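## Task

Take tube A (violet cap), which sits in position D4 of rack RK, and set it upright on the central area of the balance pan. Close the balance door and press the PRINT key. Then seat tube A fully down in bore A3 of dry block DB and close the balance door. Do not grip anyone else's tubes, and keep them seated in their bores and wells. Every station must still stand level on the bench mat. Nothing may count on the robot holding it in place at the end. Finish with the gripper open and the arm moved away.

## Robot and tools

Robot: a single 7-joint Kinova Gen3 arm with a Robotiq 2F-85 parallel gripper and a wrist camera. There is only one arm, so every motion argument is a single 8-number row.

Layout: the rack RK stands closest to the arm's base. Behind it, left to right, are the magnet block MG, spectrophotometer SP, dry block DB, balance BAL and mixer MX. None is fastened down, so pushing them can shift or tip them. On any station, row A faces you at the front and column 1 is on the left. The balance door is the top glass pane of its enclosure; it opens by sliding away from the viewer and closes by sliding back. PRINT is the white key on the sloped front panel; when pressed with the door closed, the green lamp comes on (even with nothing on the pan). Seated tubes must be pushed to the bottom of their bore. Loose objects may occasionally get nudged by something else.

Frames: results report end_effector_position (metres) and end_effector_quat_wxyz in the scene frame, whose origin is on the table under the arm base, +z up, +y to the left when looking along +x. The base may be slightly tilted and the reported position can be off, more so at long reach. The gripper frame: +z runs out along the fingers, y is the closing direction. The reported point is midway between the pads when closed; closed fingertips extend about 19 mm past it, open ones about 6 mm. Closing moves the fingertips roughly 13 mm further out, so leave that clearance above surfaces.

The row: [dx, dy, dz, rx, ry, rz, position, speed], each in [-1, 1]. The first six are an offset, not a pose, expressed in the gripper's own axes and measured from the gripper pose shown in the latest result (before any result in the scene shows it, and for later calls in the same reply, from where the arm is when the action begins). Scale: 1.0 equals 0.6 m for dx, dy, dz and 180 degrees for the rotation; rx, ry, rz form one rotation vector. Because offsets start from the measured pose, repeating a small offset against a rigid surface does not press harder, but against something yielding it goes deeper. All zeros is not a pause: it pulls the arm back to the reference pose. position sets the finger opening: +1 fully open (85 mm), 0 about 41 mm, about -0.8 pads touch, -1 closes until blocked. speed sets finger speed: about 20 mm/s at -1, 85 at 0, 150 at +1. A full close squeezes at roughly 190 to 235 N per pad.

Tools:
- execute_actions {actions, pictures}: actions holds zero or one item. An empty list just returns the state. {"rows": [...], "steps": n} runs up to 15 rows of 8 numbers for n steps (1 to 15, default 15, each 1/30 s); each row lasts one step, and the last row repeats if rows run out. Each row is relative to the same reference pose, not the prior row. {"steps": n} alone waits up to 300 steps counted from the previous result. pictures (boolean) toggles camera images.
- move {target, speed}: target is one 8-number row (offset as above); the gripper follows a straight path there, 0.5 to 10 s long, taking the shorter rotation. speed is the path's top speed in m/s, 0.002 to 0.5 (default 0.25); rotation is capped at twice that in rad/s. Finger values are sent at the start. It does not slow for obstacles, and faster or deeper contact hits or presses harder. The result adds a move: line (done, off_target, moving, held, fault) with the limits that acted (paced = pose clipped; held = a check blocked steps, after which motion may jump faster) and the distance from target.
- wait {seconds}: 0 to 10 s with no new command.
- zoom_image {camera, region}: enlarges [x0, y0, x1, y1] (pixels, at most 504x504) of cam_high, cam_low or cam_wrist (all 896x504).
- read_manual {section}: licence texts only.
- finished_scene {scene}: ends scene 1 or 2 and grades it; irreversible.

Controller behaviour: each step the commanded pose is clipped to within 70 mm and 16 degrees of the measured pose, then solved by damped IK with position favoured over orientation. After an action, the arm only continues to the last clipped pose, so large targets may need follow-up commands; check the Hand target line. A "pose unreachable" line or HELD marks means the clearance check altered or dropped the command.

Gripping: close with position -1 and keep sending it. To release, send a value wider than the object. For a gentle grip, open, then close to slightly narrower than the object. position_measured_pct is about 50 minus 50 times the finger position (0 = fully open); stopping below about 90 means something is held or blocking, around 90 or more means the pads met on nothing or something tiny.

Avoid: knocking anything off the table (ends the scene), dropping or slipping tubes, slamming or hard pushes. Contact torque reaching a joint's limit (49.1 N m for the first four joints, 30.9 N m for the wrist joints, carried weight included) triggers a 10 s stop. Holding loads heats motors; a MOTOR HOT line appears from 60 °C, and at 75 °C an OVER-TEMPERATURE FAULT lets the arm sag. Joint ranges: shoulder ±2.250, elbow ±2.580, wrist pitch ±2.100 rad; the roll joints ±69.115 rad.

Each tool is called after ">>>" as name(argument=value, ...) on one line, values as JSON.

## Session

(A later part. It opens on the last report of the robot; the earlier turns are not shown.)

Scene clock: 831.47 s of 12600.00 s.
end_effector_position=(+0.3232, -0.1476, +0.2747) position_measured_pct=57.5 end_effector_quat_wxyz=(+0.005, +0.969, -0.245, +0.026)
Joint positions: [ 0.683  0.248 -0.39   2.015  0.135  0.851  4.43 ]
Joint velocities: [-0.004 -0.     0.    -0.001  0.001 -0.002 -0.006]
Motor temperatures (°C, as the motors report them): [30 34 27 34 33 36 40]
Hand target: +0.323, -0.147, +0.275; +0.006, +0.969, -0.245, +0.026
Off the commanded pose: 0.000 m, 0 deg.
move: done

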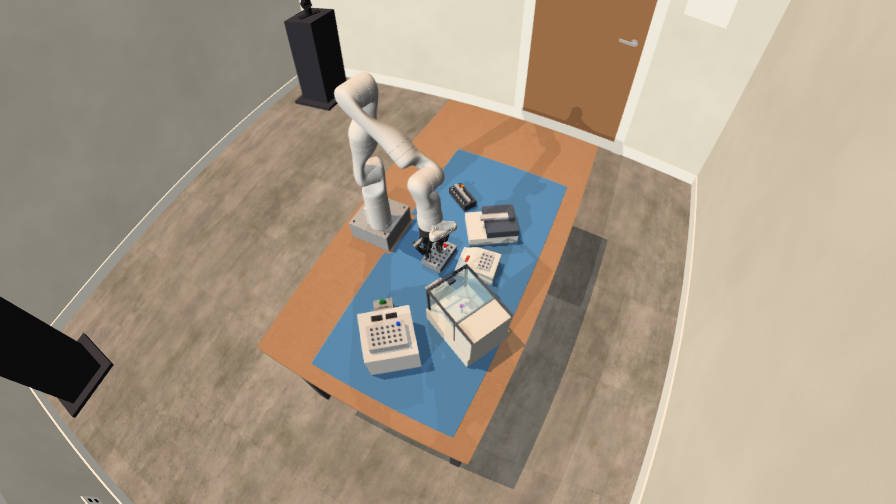

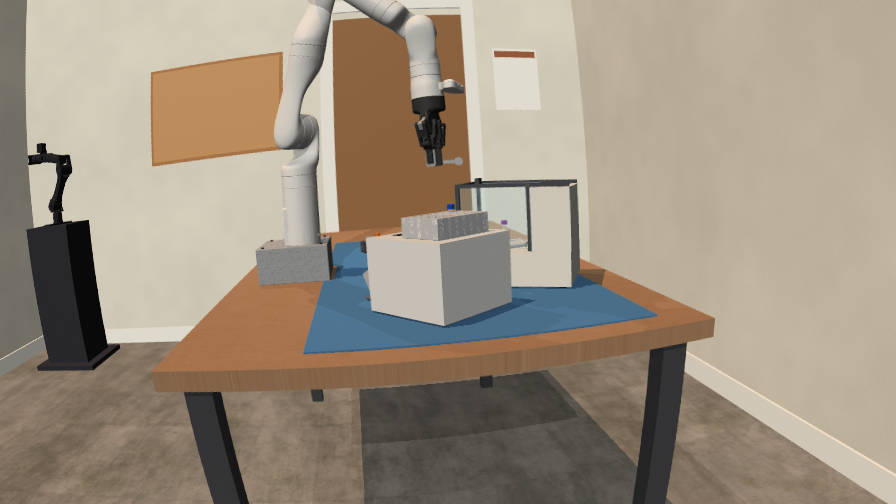

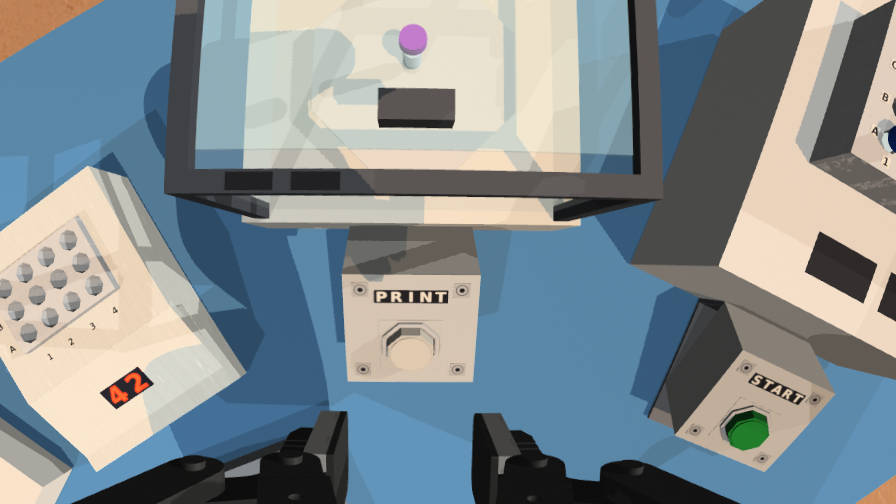

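>>> move(target=[0,0,0,0,0,-0.5,-0.9,0], speed=0.2)

>>> move(target=[0,0,0.28,0,0,0,-0.9,0], speed=0.1)

Scene clock: 883.57 s of 12600.00 s.
end_effector_position=(+0.3232, -0.1475, +0.2747) position_measured_pct=90.9 end_effector_quat_wxyz=(+0.023, +0.858, +0.512, +0.014)
Joint positions: [ 0.938  0.292 -0.713  2.007  0.262  0.878  5.868]
Joint velocities: [ 0.004  0.001  0.     0.001 -0.    -0.     0.006]
Motor temperatures (°C, as the motors report them): [30 34 27 34 33 36 40]
Hand target: +0.323, -0.148, +0.275; +0.023, +0.858, +0.512, +0.014
Off the commanded pose: 0.000 m, 0 deg.
move: done

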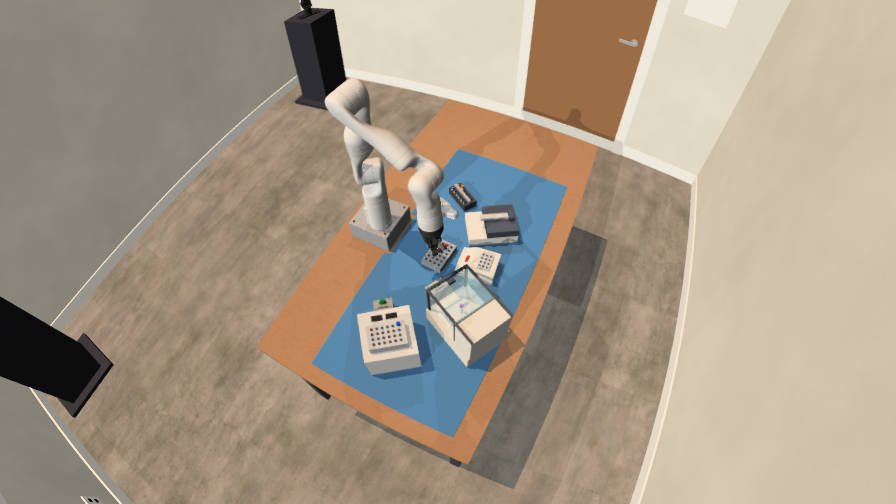

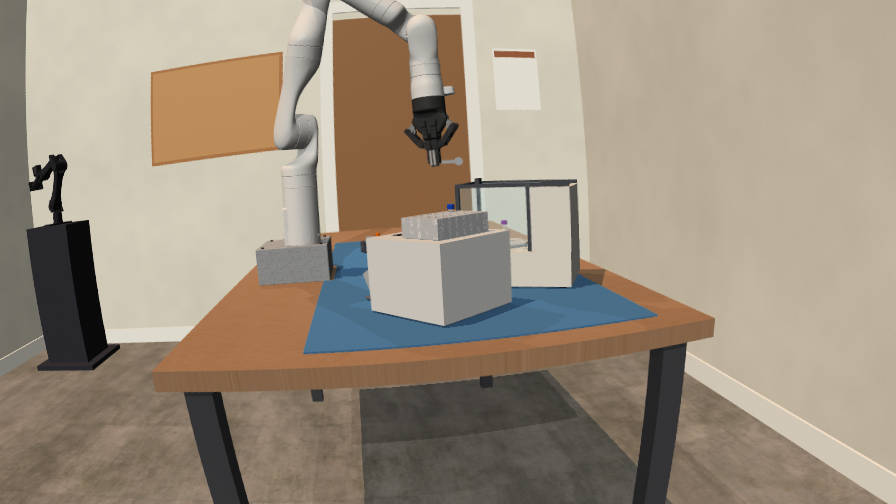

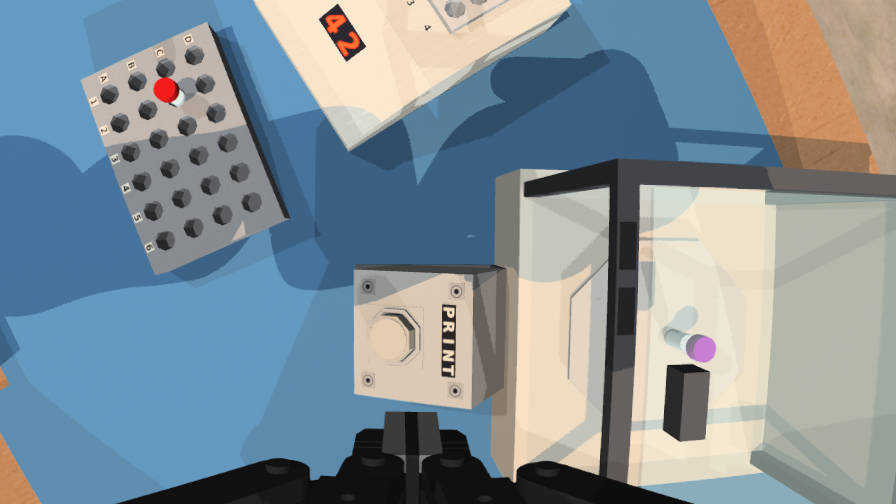

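Scene clock: 885.70 s of 12600.00 s.
end_effector_position=(+0.3316, -0.1523, +0.1075) position_measured_pct=90.9 end_effector_quat_wxyz=(+0.023, +0.859, +0.512, +0.014)
Joint positions: [ 0.654  0.653 -0.395  2.176  0.704  0.383  5.46 ]
Joint velocities: [-0.009  0.004  0.003  0.003  0.005 -0.006 -0.005]
Motor temperatures (°C, as the motors report them): [30 34 27 34 33 36 40]
Hand target: +0.332, -0.152, +0.107; +0.023, +0.858, +0.512, +0.014
Off the commanded pose: 0.001 m, 0 deg.
move: done

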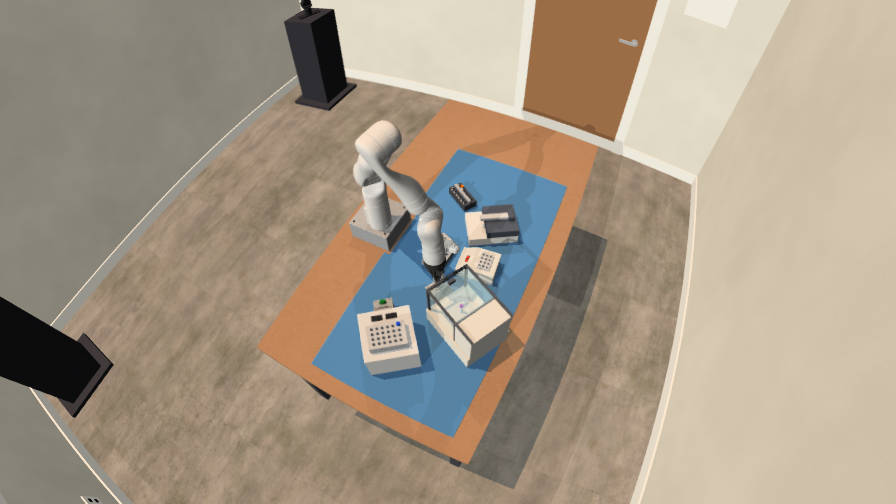

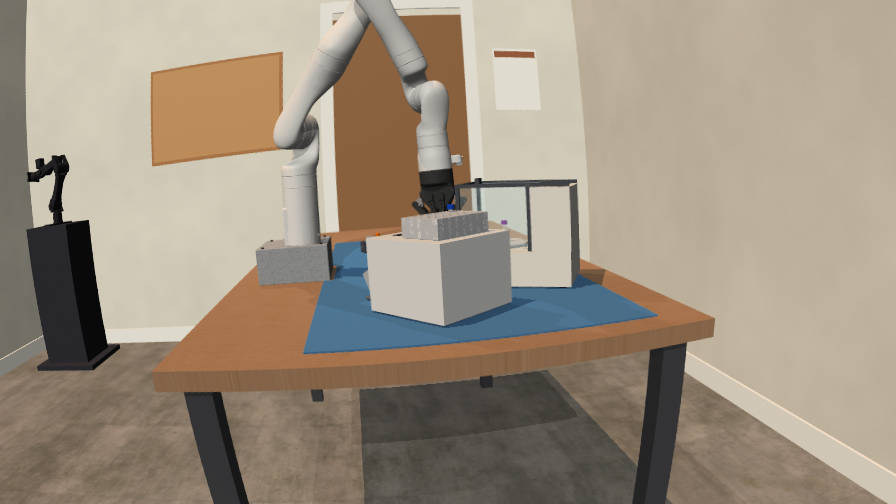

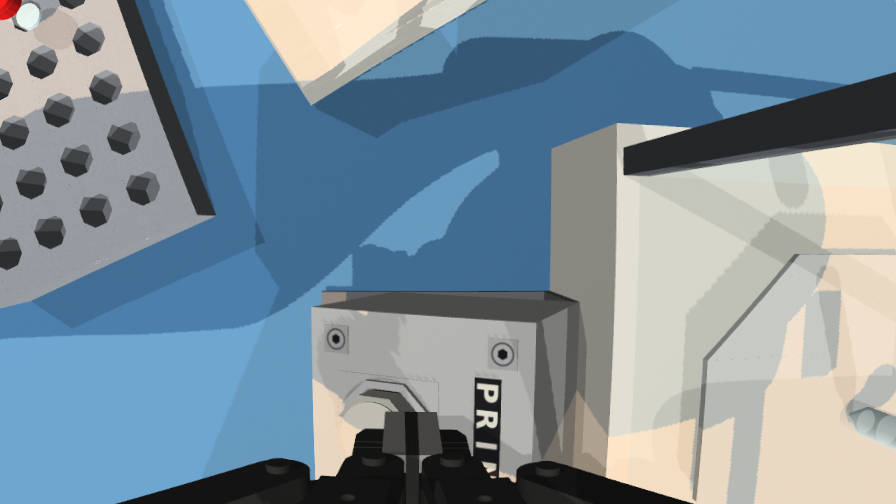

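>>> move(target=[0,0,0.029,0,0,0,-0.9,0], speed=0.006)

>>> zoom_image(camera="cam_high", region=[400,240,520,330])

>>> move(target=[0,0,-0.3,0,0,0,-0.9,0], speed=0.15)

Scene clock: 895.67 s of 12600.00 s.
end_effector_position=(+0.3337, -0.1532, +0.0957) position_measured_pct=90.9 end_effector_quat_wxyz=(+0.028, +0.858, +0.513, +0.015)
Joint positions: [ 0.61   0.678 -0.34   2.184  0.747  0.331  5.418]
Joint velocities: [-0.002 -0.001  0.004  0.002  0.003 -0.003 -0.002]
Motor temperatures (°C, as the motors report them): [30 34 27 34 33 36 40]
Hand target: +0.332, -0.153, +0.090; +0.023, +0.859, +0.512, +0.014
Off the commanded pose: 0.006 m, 1 deg.
move: off_target

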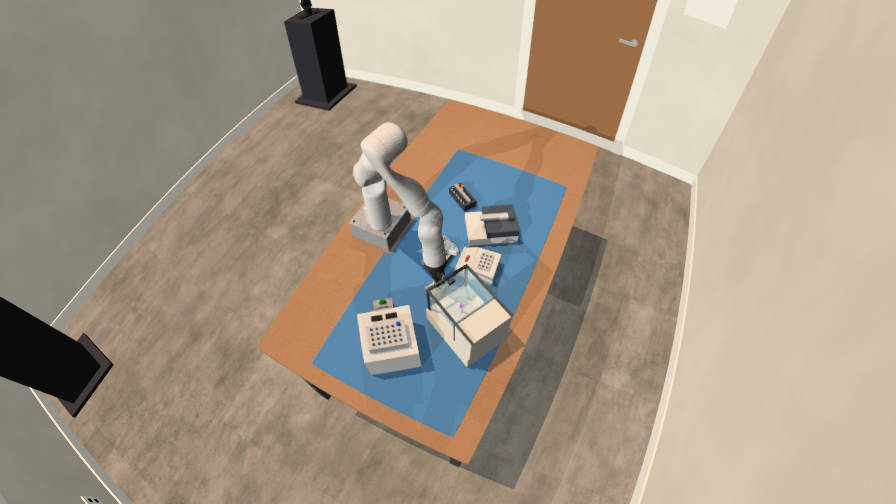

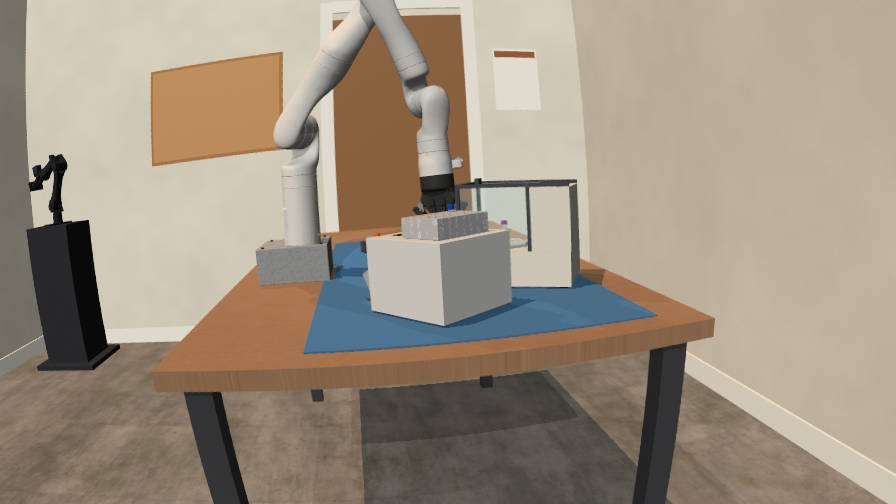

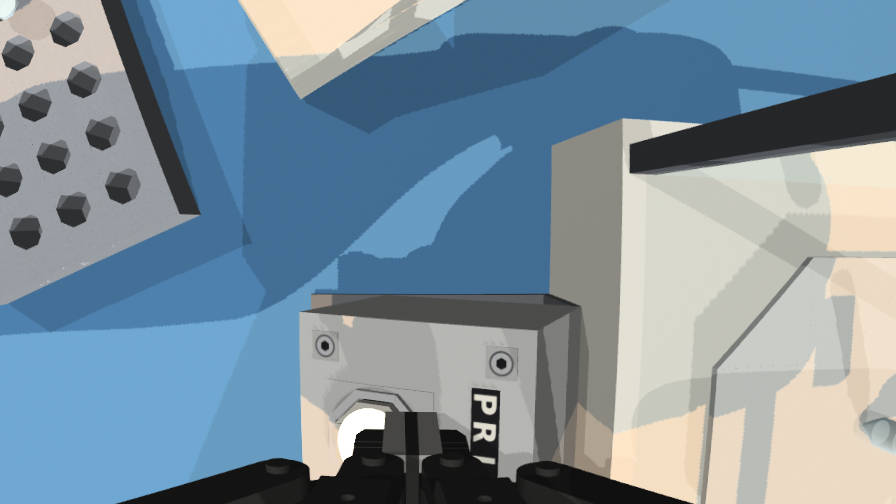

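Region (400, 240, 520, 330) of cam_high's 896x504 image, scaled by 4.200, with more detail than that image has; it fills the top 378 rows of this view, and the rest is white.

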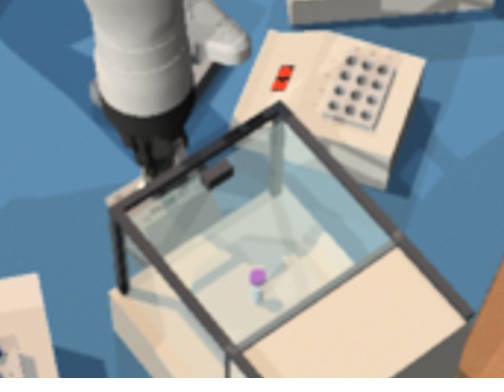

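Scene clock: 897.37 s of 12600.00 s.
end_effector_position=(+0.3234, -0.1470, +0.2748) position_measured_pct=90.9 end_effector_quat_wxyz=(+0.027, +0.858, +0.513, +0.016)
Joint positions: [ 0.919  0.281 -0.691  2.016  0.256  0.864  5.873]
Joint velocities: [ 0.004 -0.004  0.001 -0.001 -0.003  0.002  0.004]
Motor temperatures (°C, as the motors report them): [30 34 27 34 33 36 40]
Hand target: +0.323, -0.147, +0.275; +0.027, +0.858, +0.513, +0.016
Off the commanded pose: 0.001 m, 0 deg.
move: done

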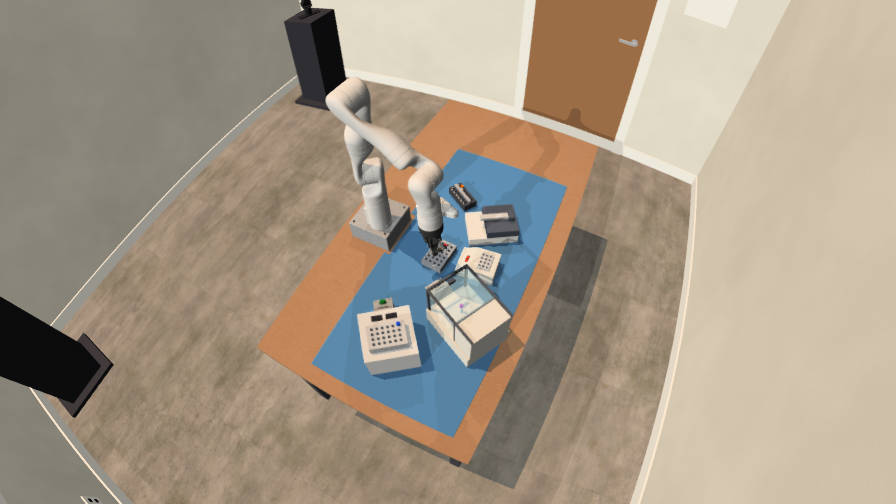

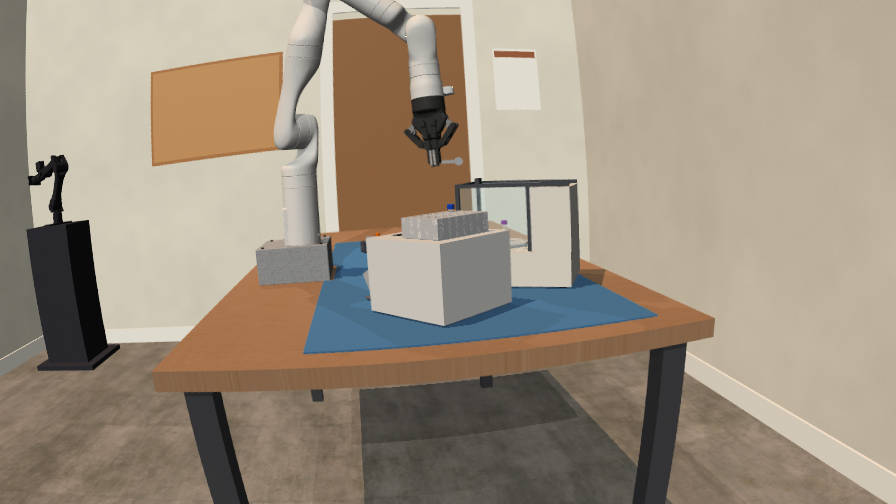

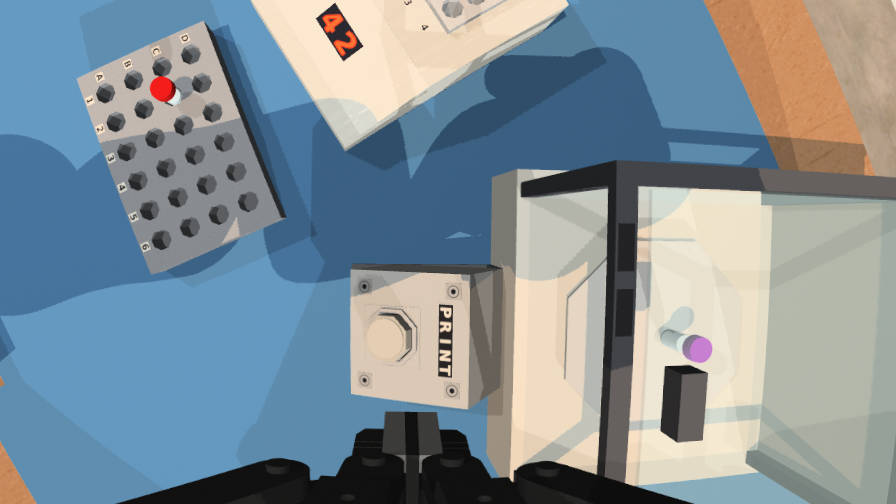

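>>> move(target=[0,0,0,0,0,0.5,-0.15,0], speed=0.2)

Scene clock: 904.47 s of 12600.00 s.
end_effector_position=(+0.3233, -0.1470, +0.2748) position_measured_pct=57.5 end_effector_quat_wxyz=(+0.008, +0.969, -0.244, +0.030)
Joint positions: [ 0.666  0.24  -0.373  2.024  0.134  0.839  4.43 ]
Joint velocities: [-0.004 -0.    -0.001 -0.001  0.002  0.    -0.008]
Motor temperatures (°C, as the motors report them): [30 34 27 34 33 36 40]
Hand target: +0.323, -0.147, +0.275; +0.008, +0.969, -0.244, +0.030
Off the commanded pose: 0.000 m, 0 deg.
move: done

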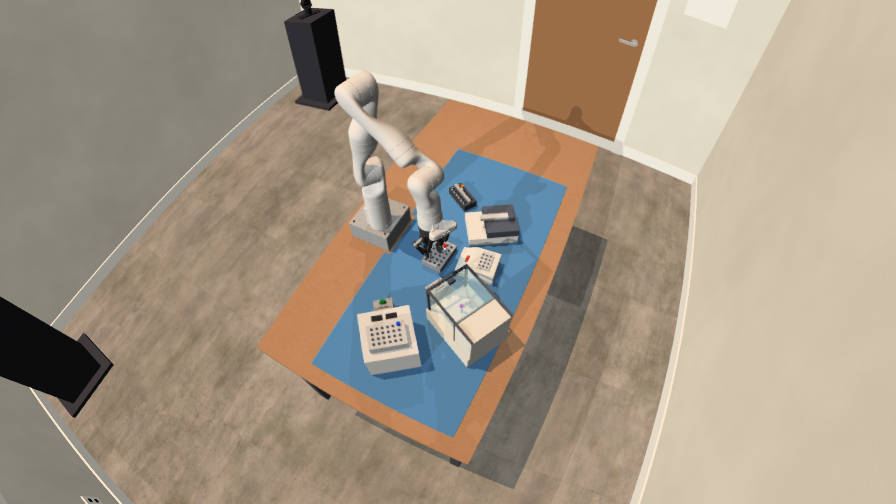

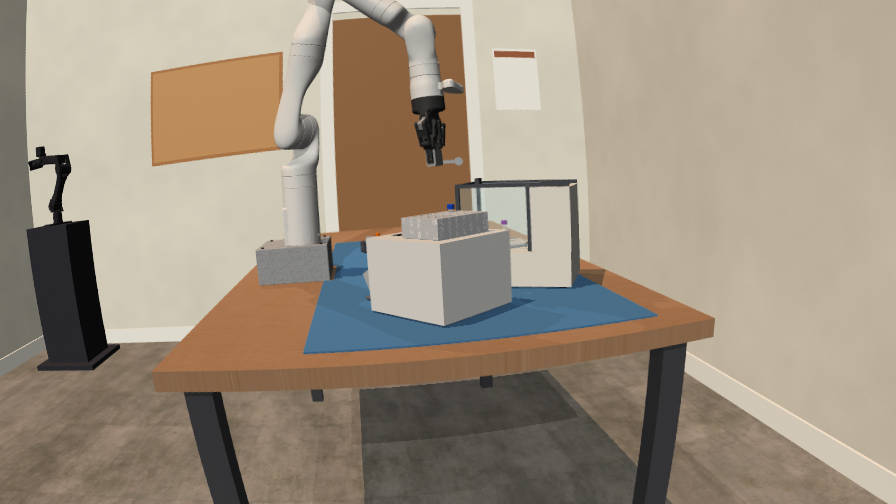

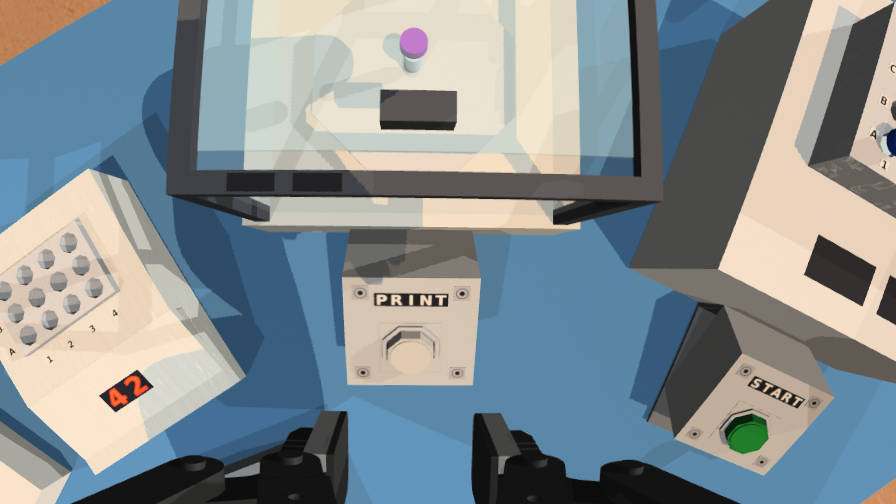

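>>> move(target=[0.175,0,0,0,0,0,-0.15,0], speed=0.2)

>>> move(target=[0,0,0.066,0,0,0,-0.15,0], speed=0.05)

Scene clock: 914.07 s of 12600.00 s.
end_effector_position=(+0.4158, -0.1963, +0.2822) position_measured_pct=57.5 end_effector_quat_wxyz=(+0.008, +0.969, -0.244, +0.031)
Joint positions: [ 0.628  0.443 -0.342  1.69   0.189  0.979  4.433]
Joint velocities: [-0.003  0.011 -0.    -0.008  0.002  0.004 -0.001]
Motor temperatures (°C, as the motors report them): [30 33 27 34 33 36 40]
Hand target: +0.416, -0.196, +0.282; +0.008, +0.969, -0.244, +0.030
Off the commanded pose: 0.001 m, 0 deg.
move: done

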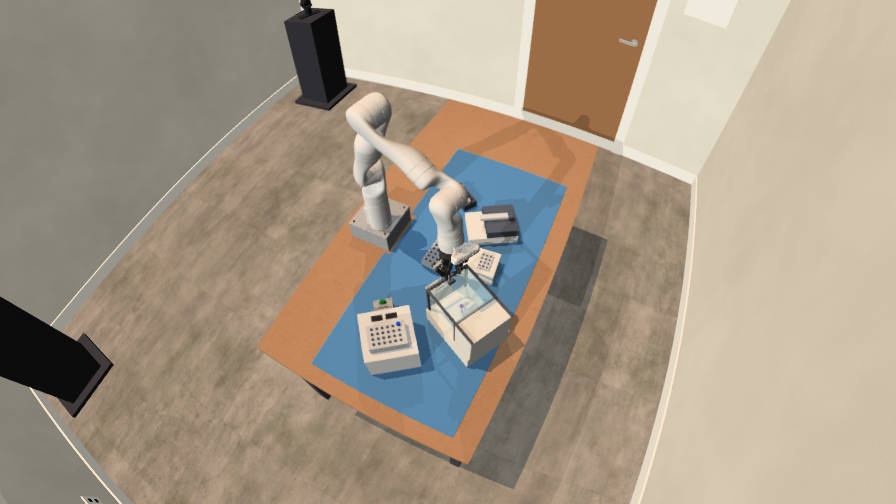

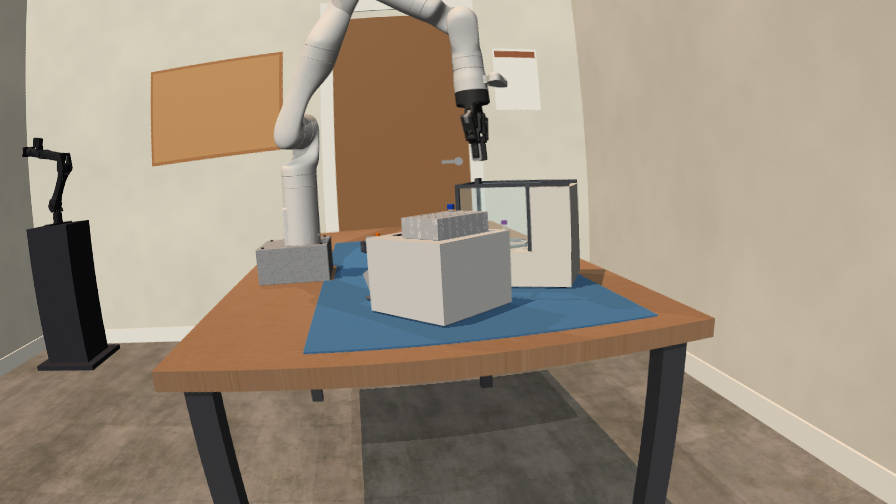

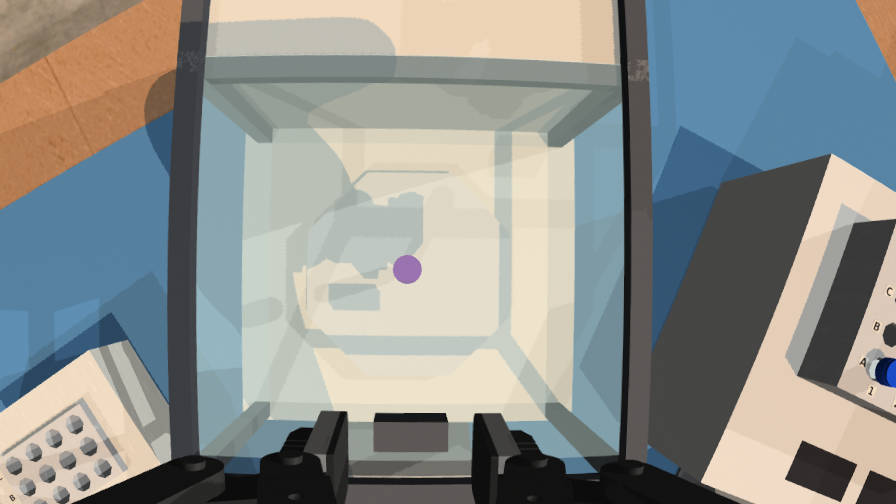

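Scene clock: 915.20 s of 12600.00 s.
end_effector_position=(+0.4181, -0.1977, +0.2429) position_measured_pct=57.5 end_effector_quat_wxyz=(+0.008, +0.969, -0.244, +0.031)
Joint positions: [ 0.616  0.501 -0.327  1.742  0.218  0.872  4.407]
Joint velocities: [-0.001  0.003  0.     0.002  0.003 -0.003 -0.002]
Motor temperatures (°C, as the motors report them): [30 33 27 34 33 36 40]
Hand target: +0.418, -0.198, +0.243; +0.008, +0.969, -0.244, +0.031
Off the commanded pose: 0.000 m, 0 deg.
move: done

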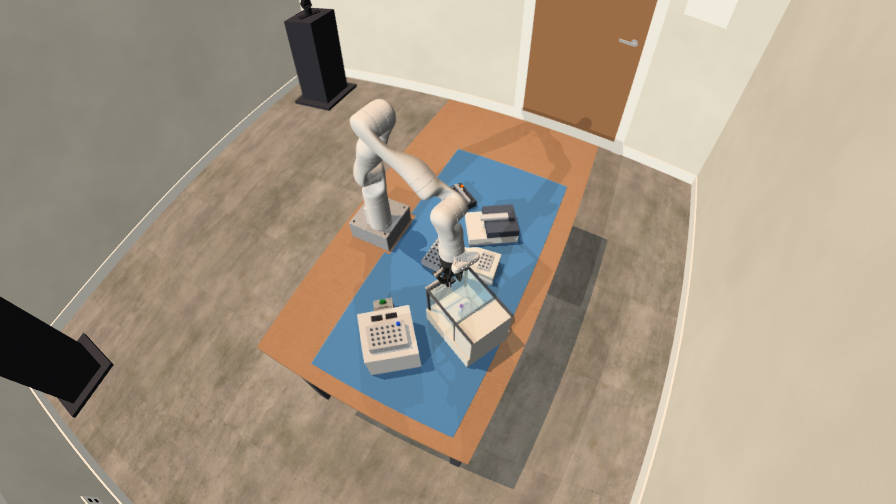

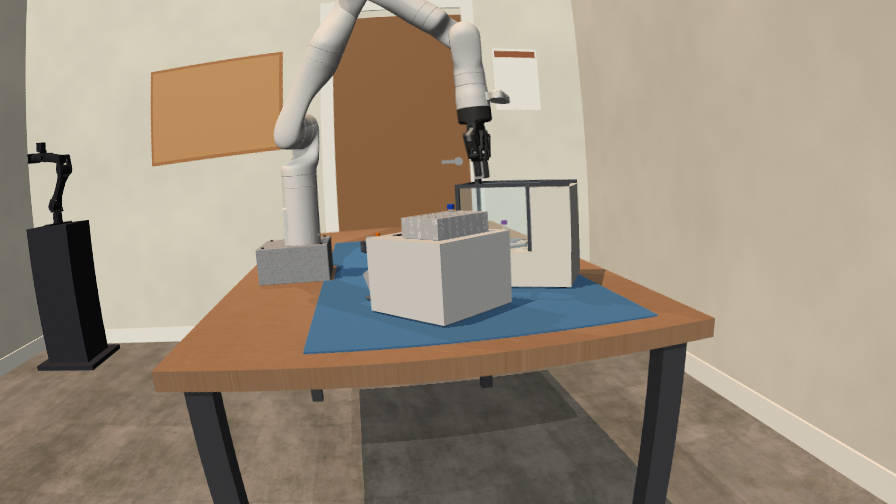

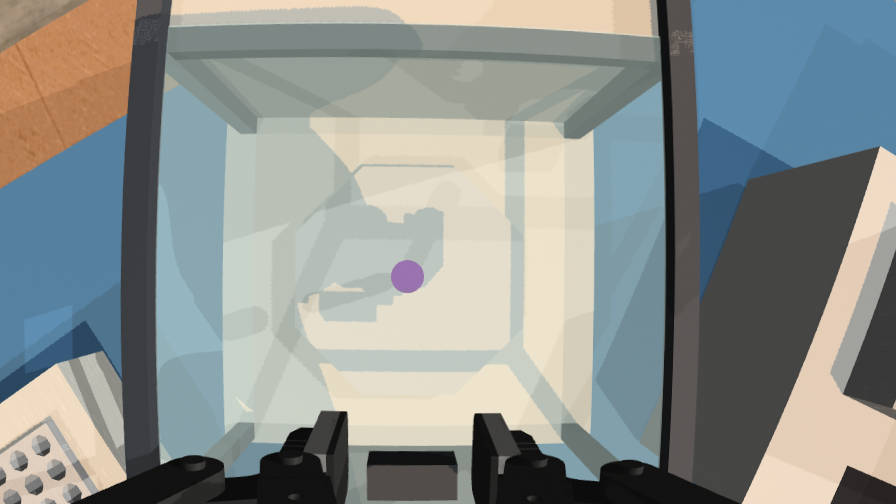

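>>> move(target=[-0.005,0,0.013,0,-0.008,0,-0.15,0], speed=0.03)

>>> move(target=[0,0,0,0,0,0,-0.5,0], speed=0.03)

>>> move(target=[-0.008,0,0,0,0,0,-0.5,0], speed=0.01)

Scene clock: 919.77 s of 12600.00 s.
end_effector_position=(+0.4159, -0.1966, +0.2351) position_measured_pct=57.5 end_effector_quat_wxyz=(+0.005, +0.970, -0.244, +0.019)
Joint positions: [ 0.614  0.522 -0.325  1.734  0.218  0.883  4.408]
Joint velocities: [-0.001  0.005 -0.    -0.002 -0.001  0.002 -0.   ]
Motor temperatures (°C, as the motors report them): [30 34 27 34 33 36 40]
Hand target: +0.416, -0.197, +0.235; +0.005, +0.970, -0.244, +0.019
Off the commanded pose: 0.000 m, 0 deg.
move: done

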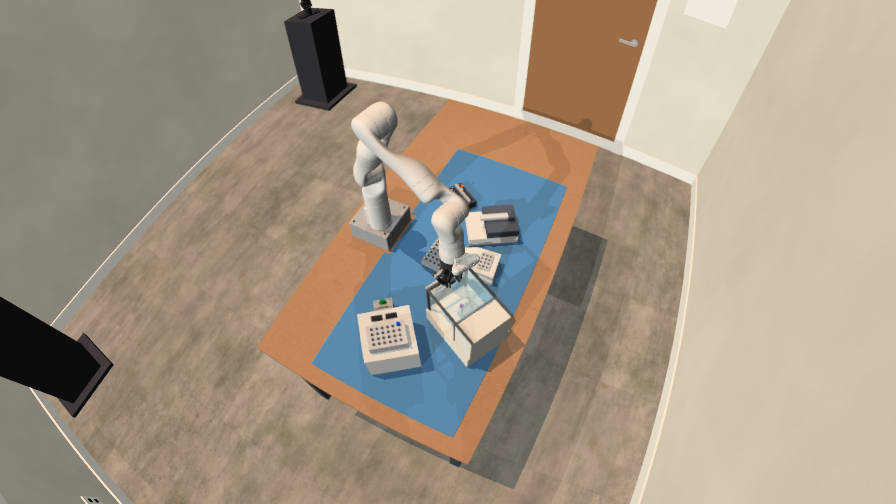

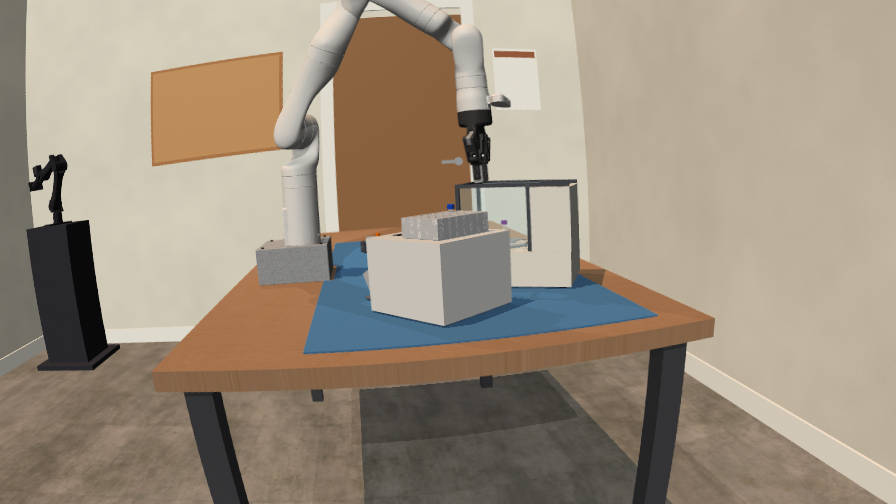

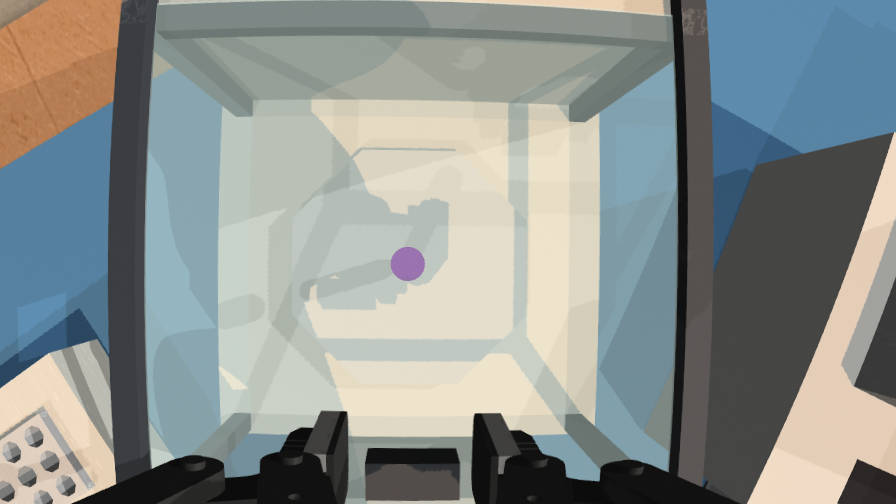

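Scene clock: 920.27 s of 12600.00 s.
end_effector_position=(+0.4157, -0.1969, +0.2355) position_measured_pct=69.8 end_effector_quat_wxyz=(+0.006, +0.970, -0.244, +0.019)
Joint positions: [ 0.614  0.521 -0.325  1.734  0.218  0.884  4.408]
Joint velocities: [ 0.    -0.     0.001  0.001 -0.     0.001  0.001]
Motor temperatures (°C, as the motors report them): [30 34 27 34 33 36 40]
Hand target: +0.416, -0.197, +0.235; +0.005, +0.970, -0.244, +0.019
Off the commanded pose: 0.001 m, 0 deg.
move: done

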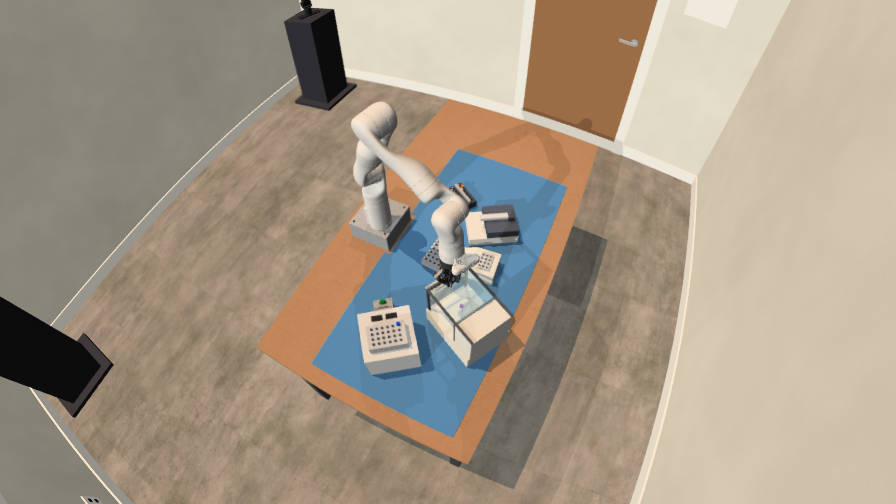

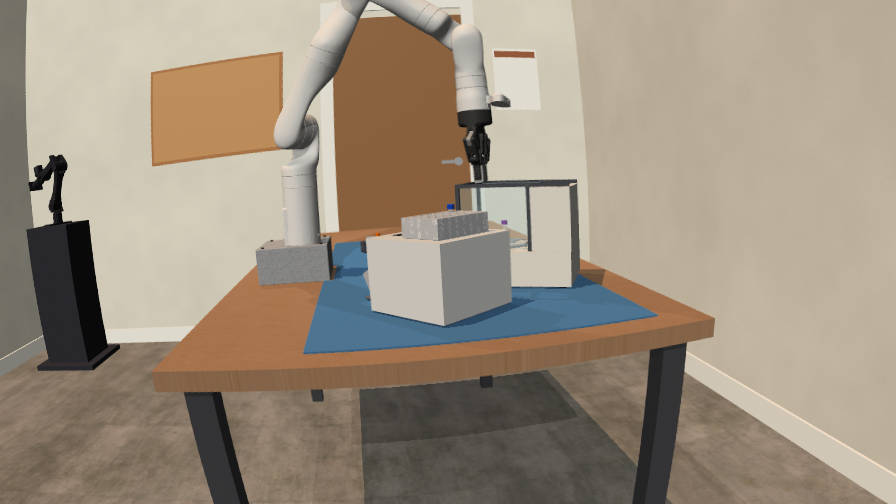

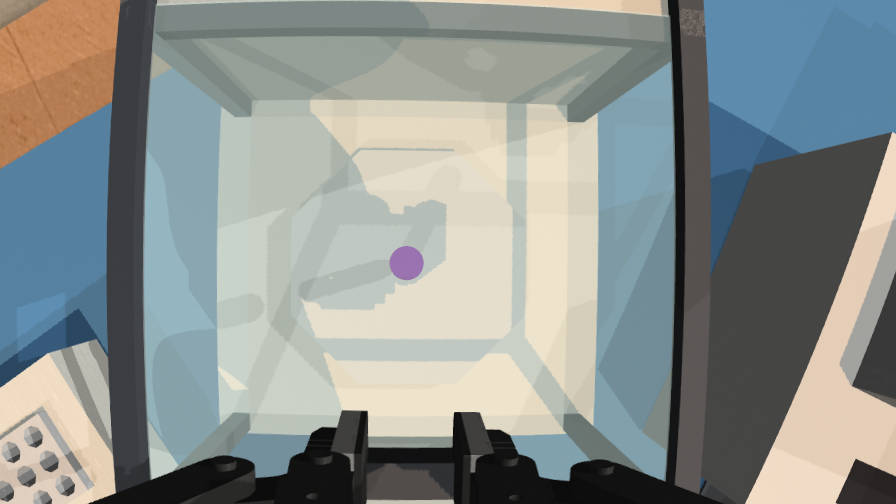

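Scene clock: 920.97 s of 12600.00 s.
end_effector_position=(+0.4122, -0.1952, +0.2356) position_measured_pct=69.8 end_effector_quat_wxyz=(+0.006, +0.970, -0.244, +0.020)
Joint positions: [ 0.616  0.513 -0.326  1.75   0.218  0.875  4.406]
Joint velocities: [ 0.    -0.002 -0.001  0.004  0.    -0.002 -0.   ]
Motor temperatures (°C, as the motors report them): [30 34 27 34 33 36 40]
Hand target: +0.411, -0.195, +0.235; +0.006, +0.970, -0.244, +0.019
Off the commanded pose: 0.001 m, 0 deg.
move: done

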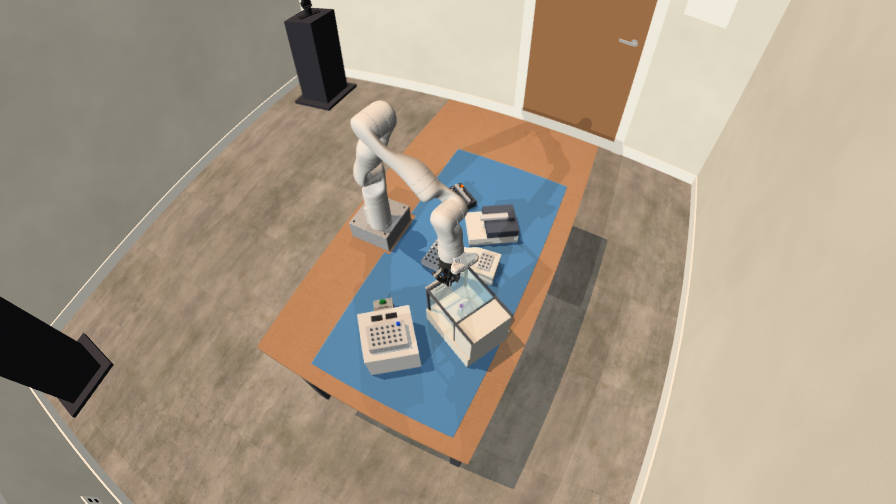

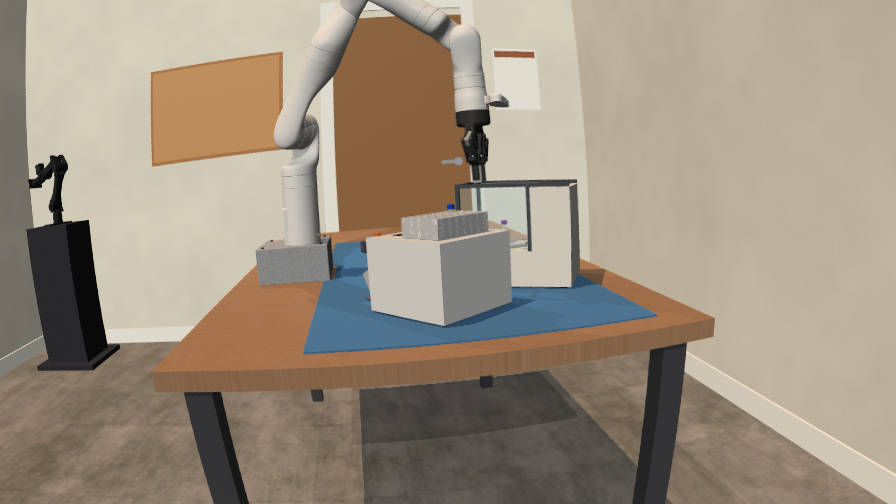

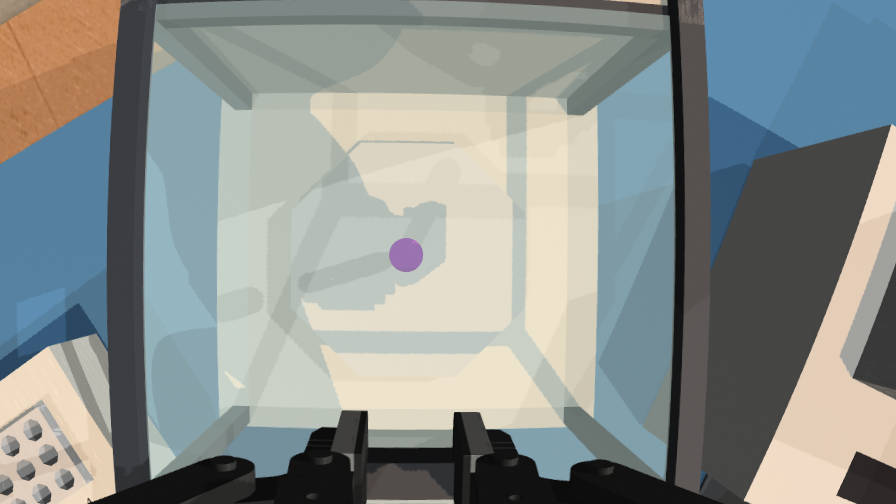

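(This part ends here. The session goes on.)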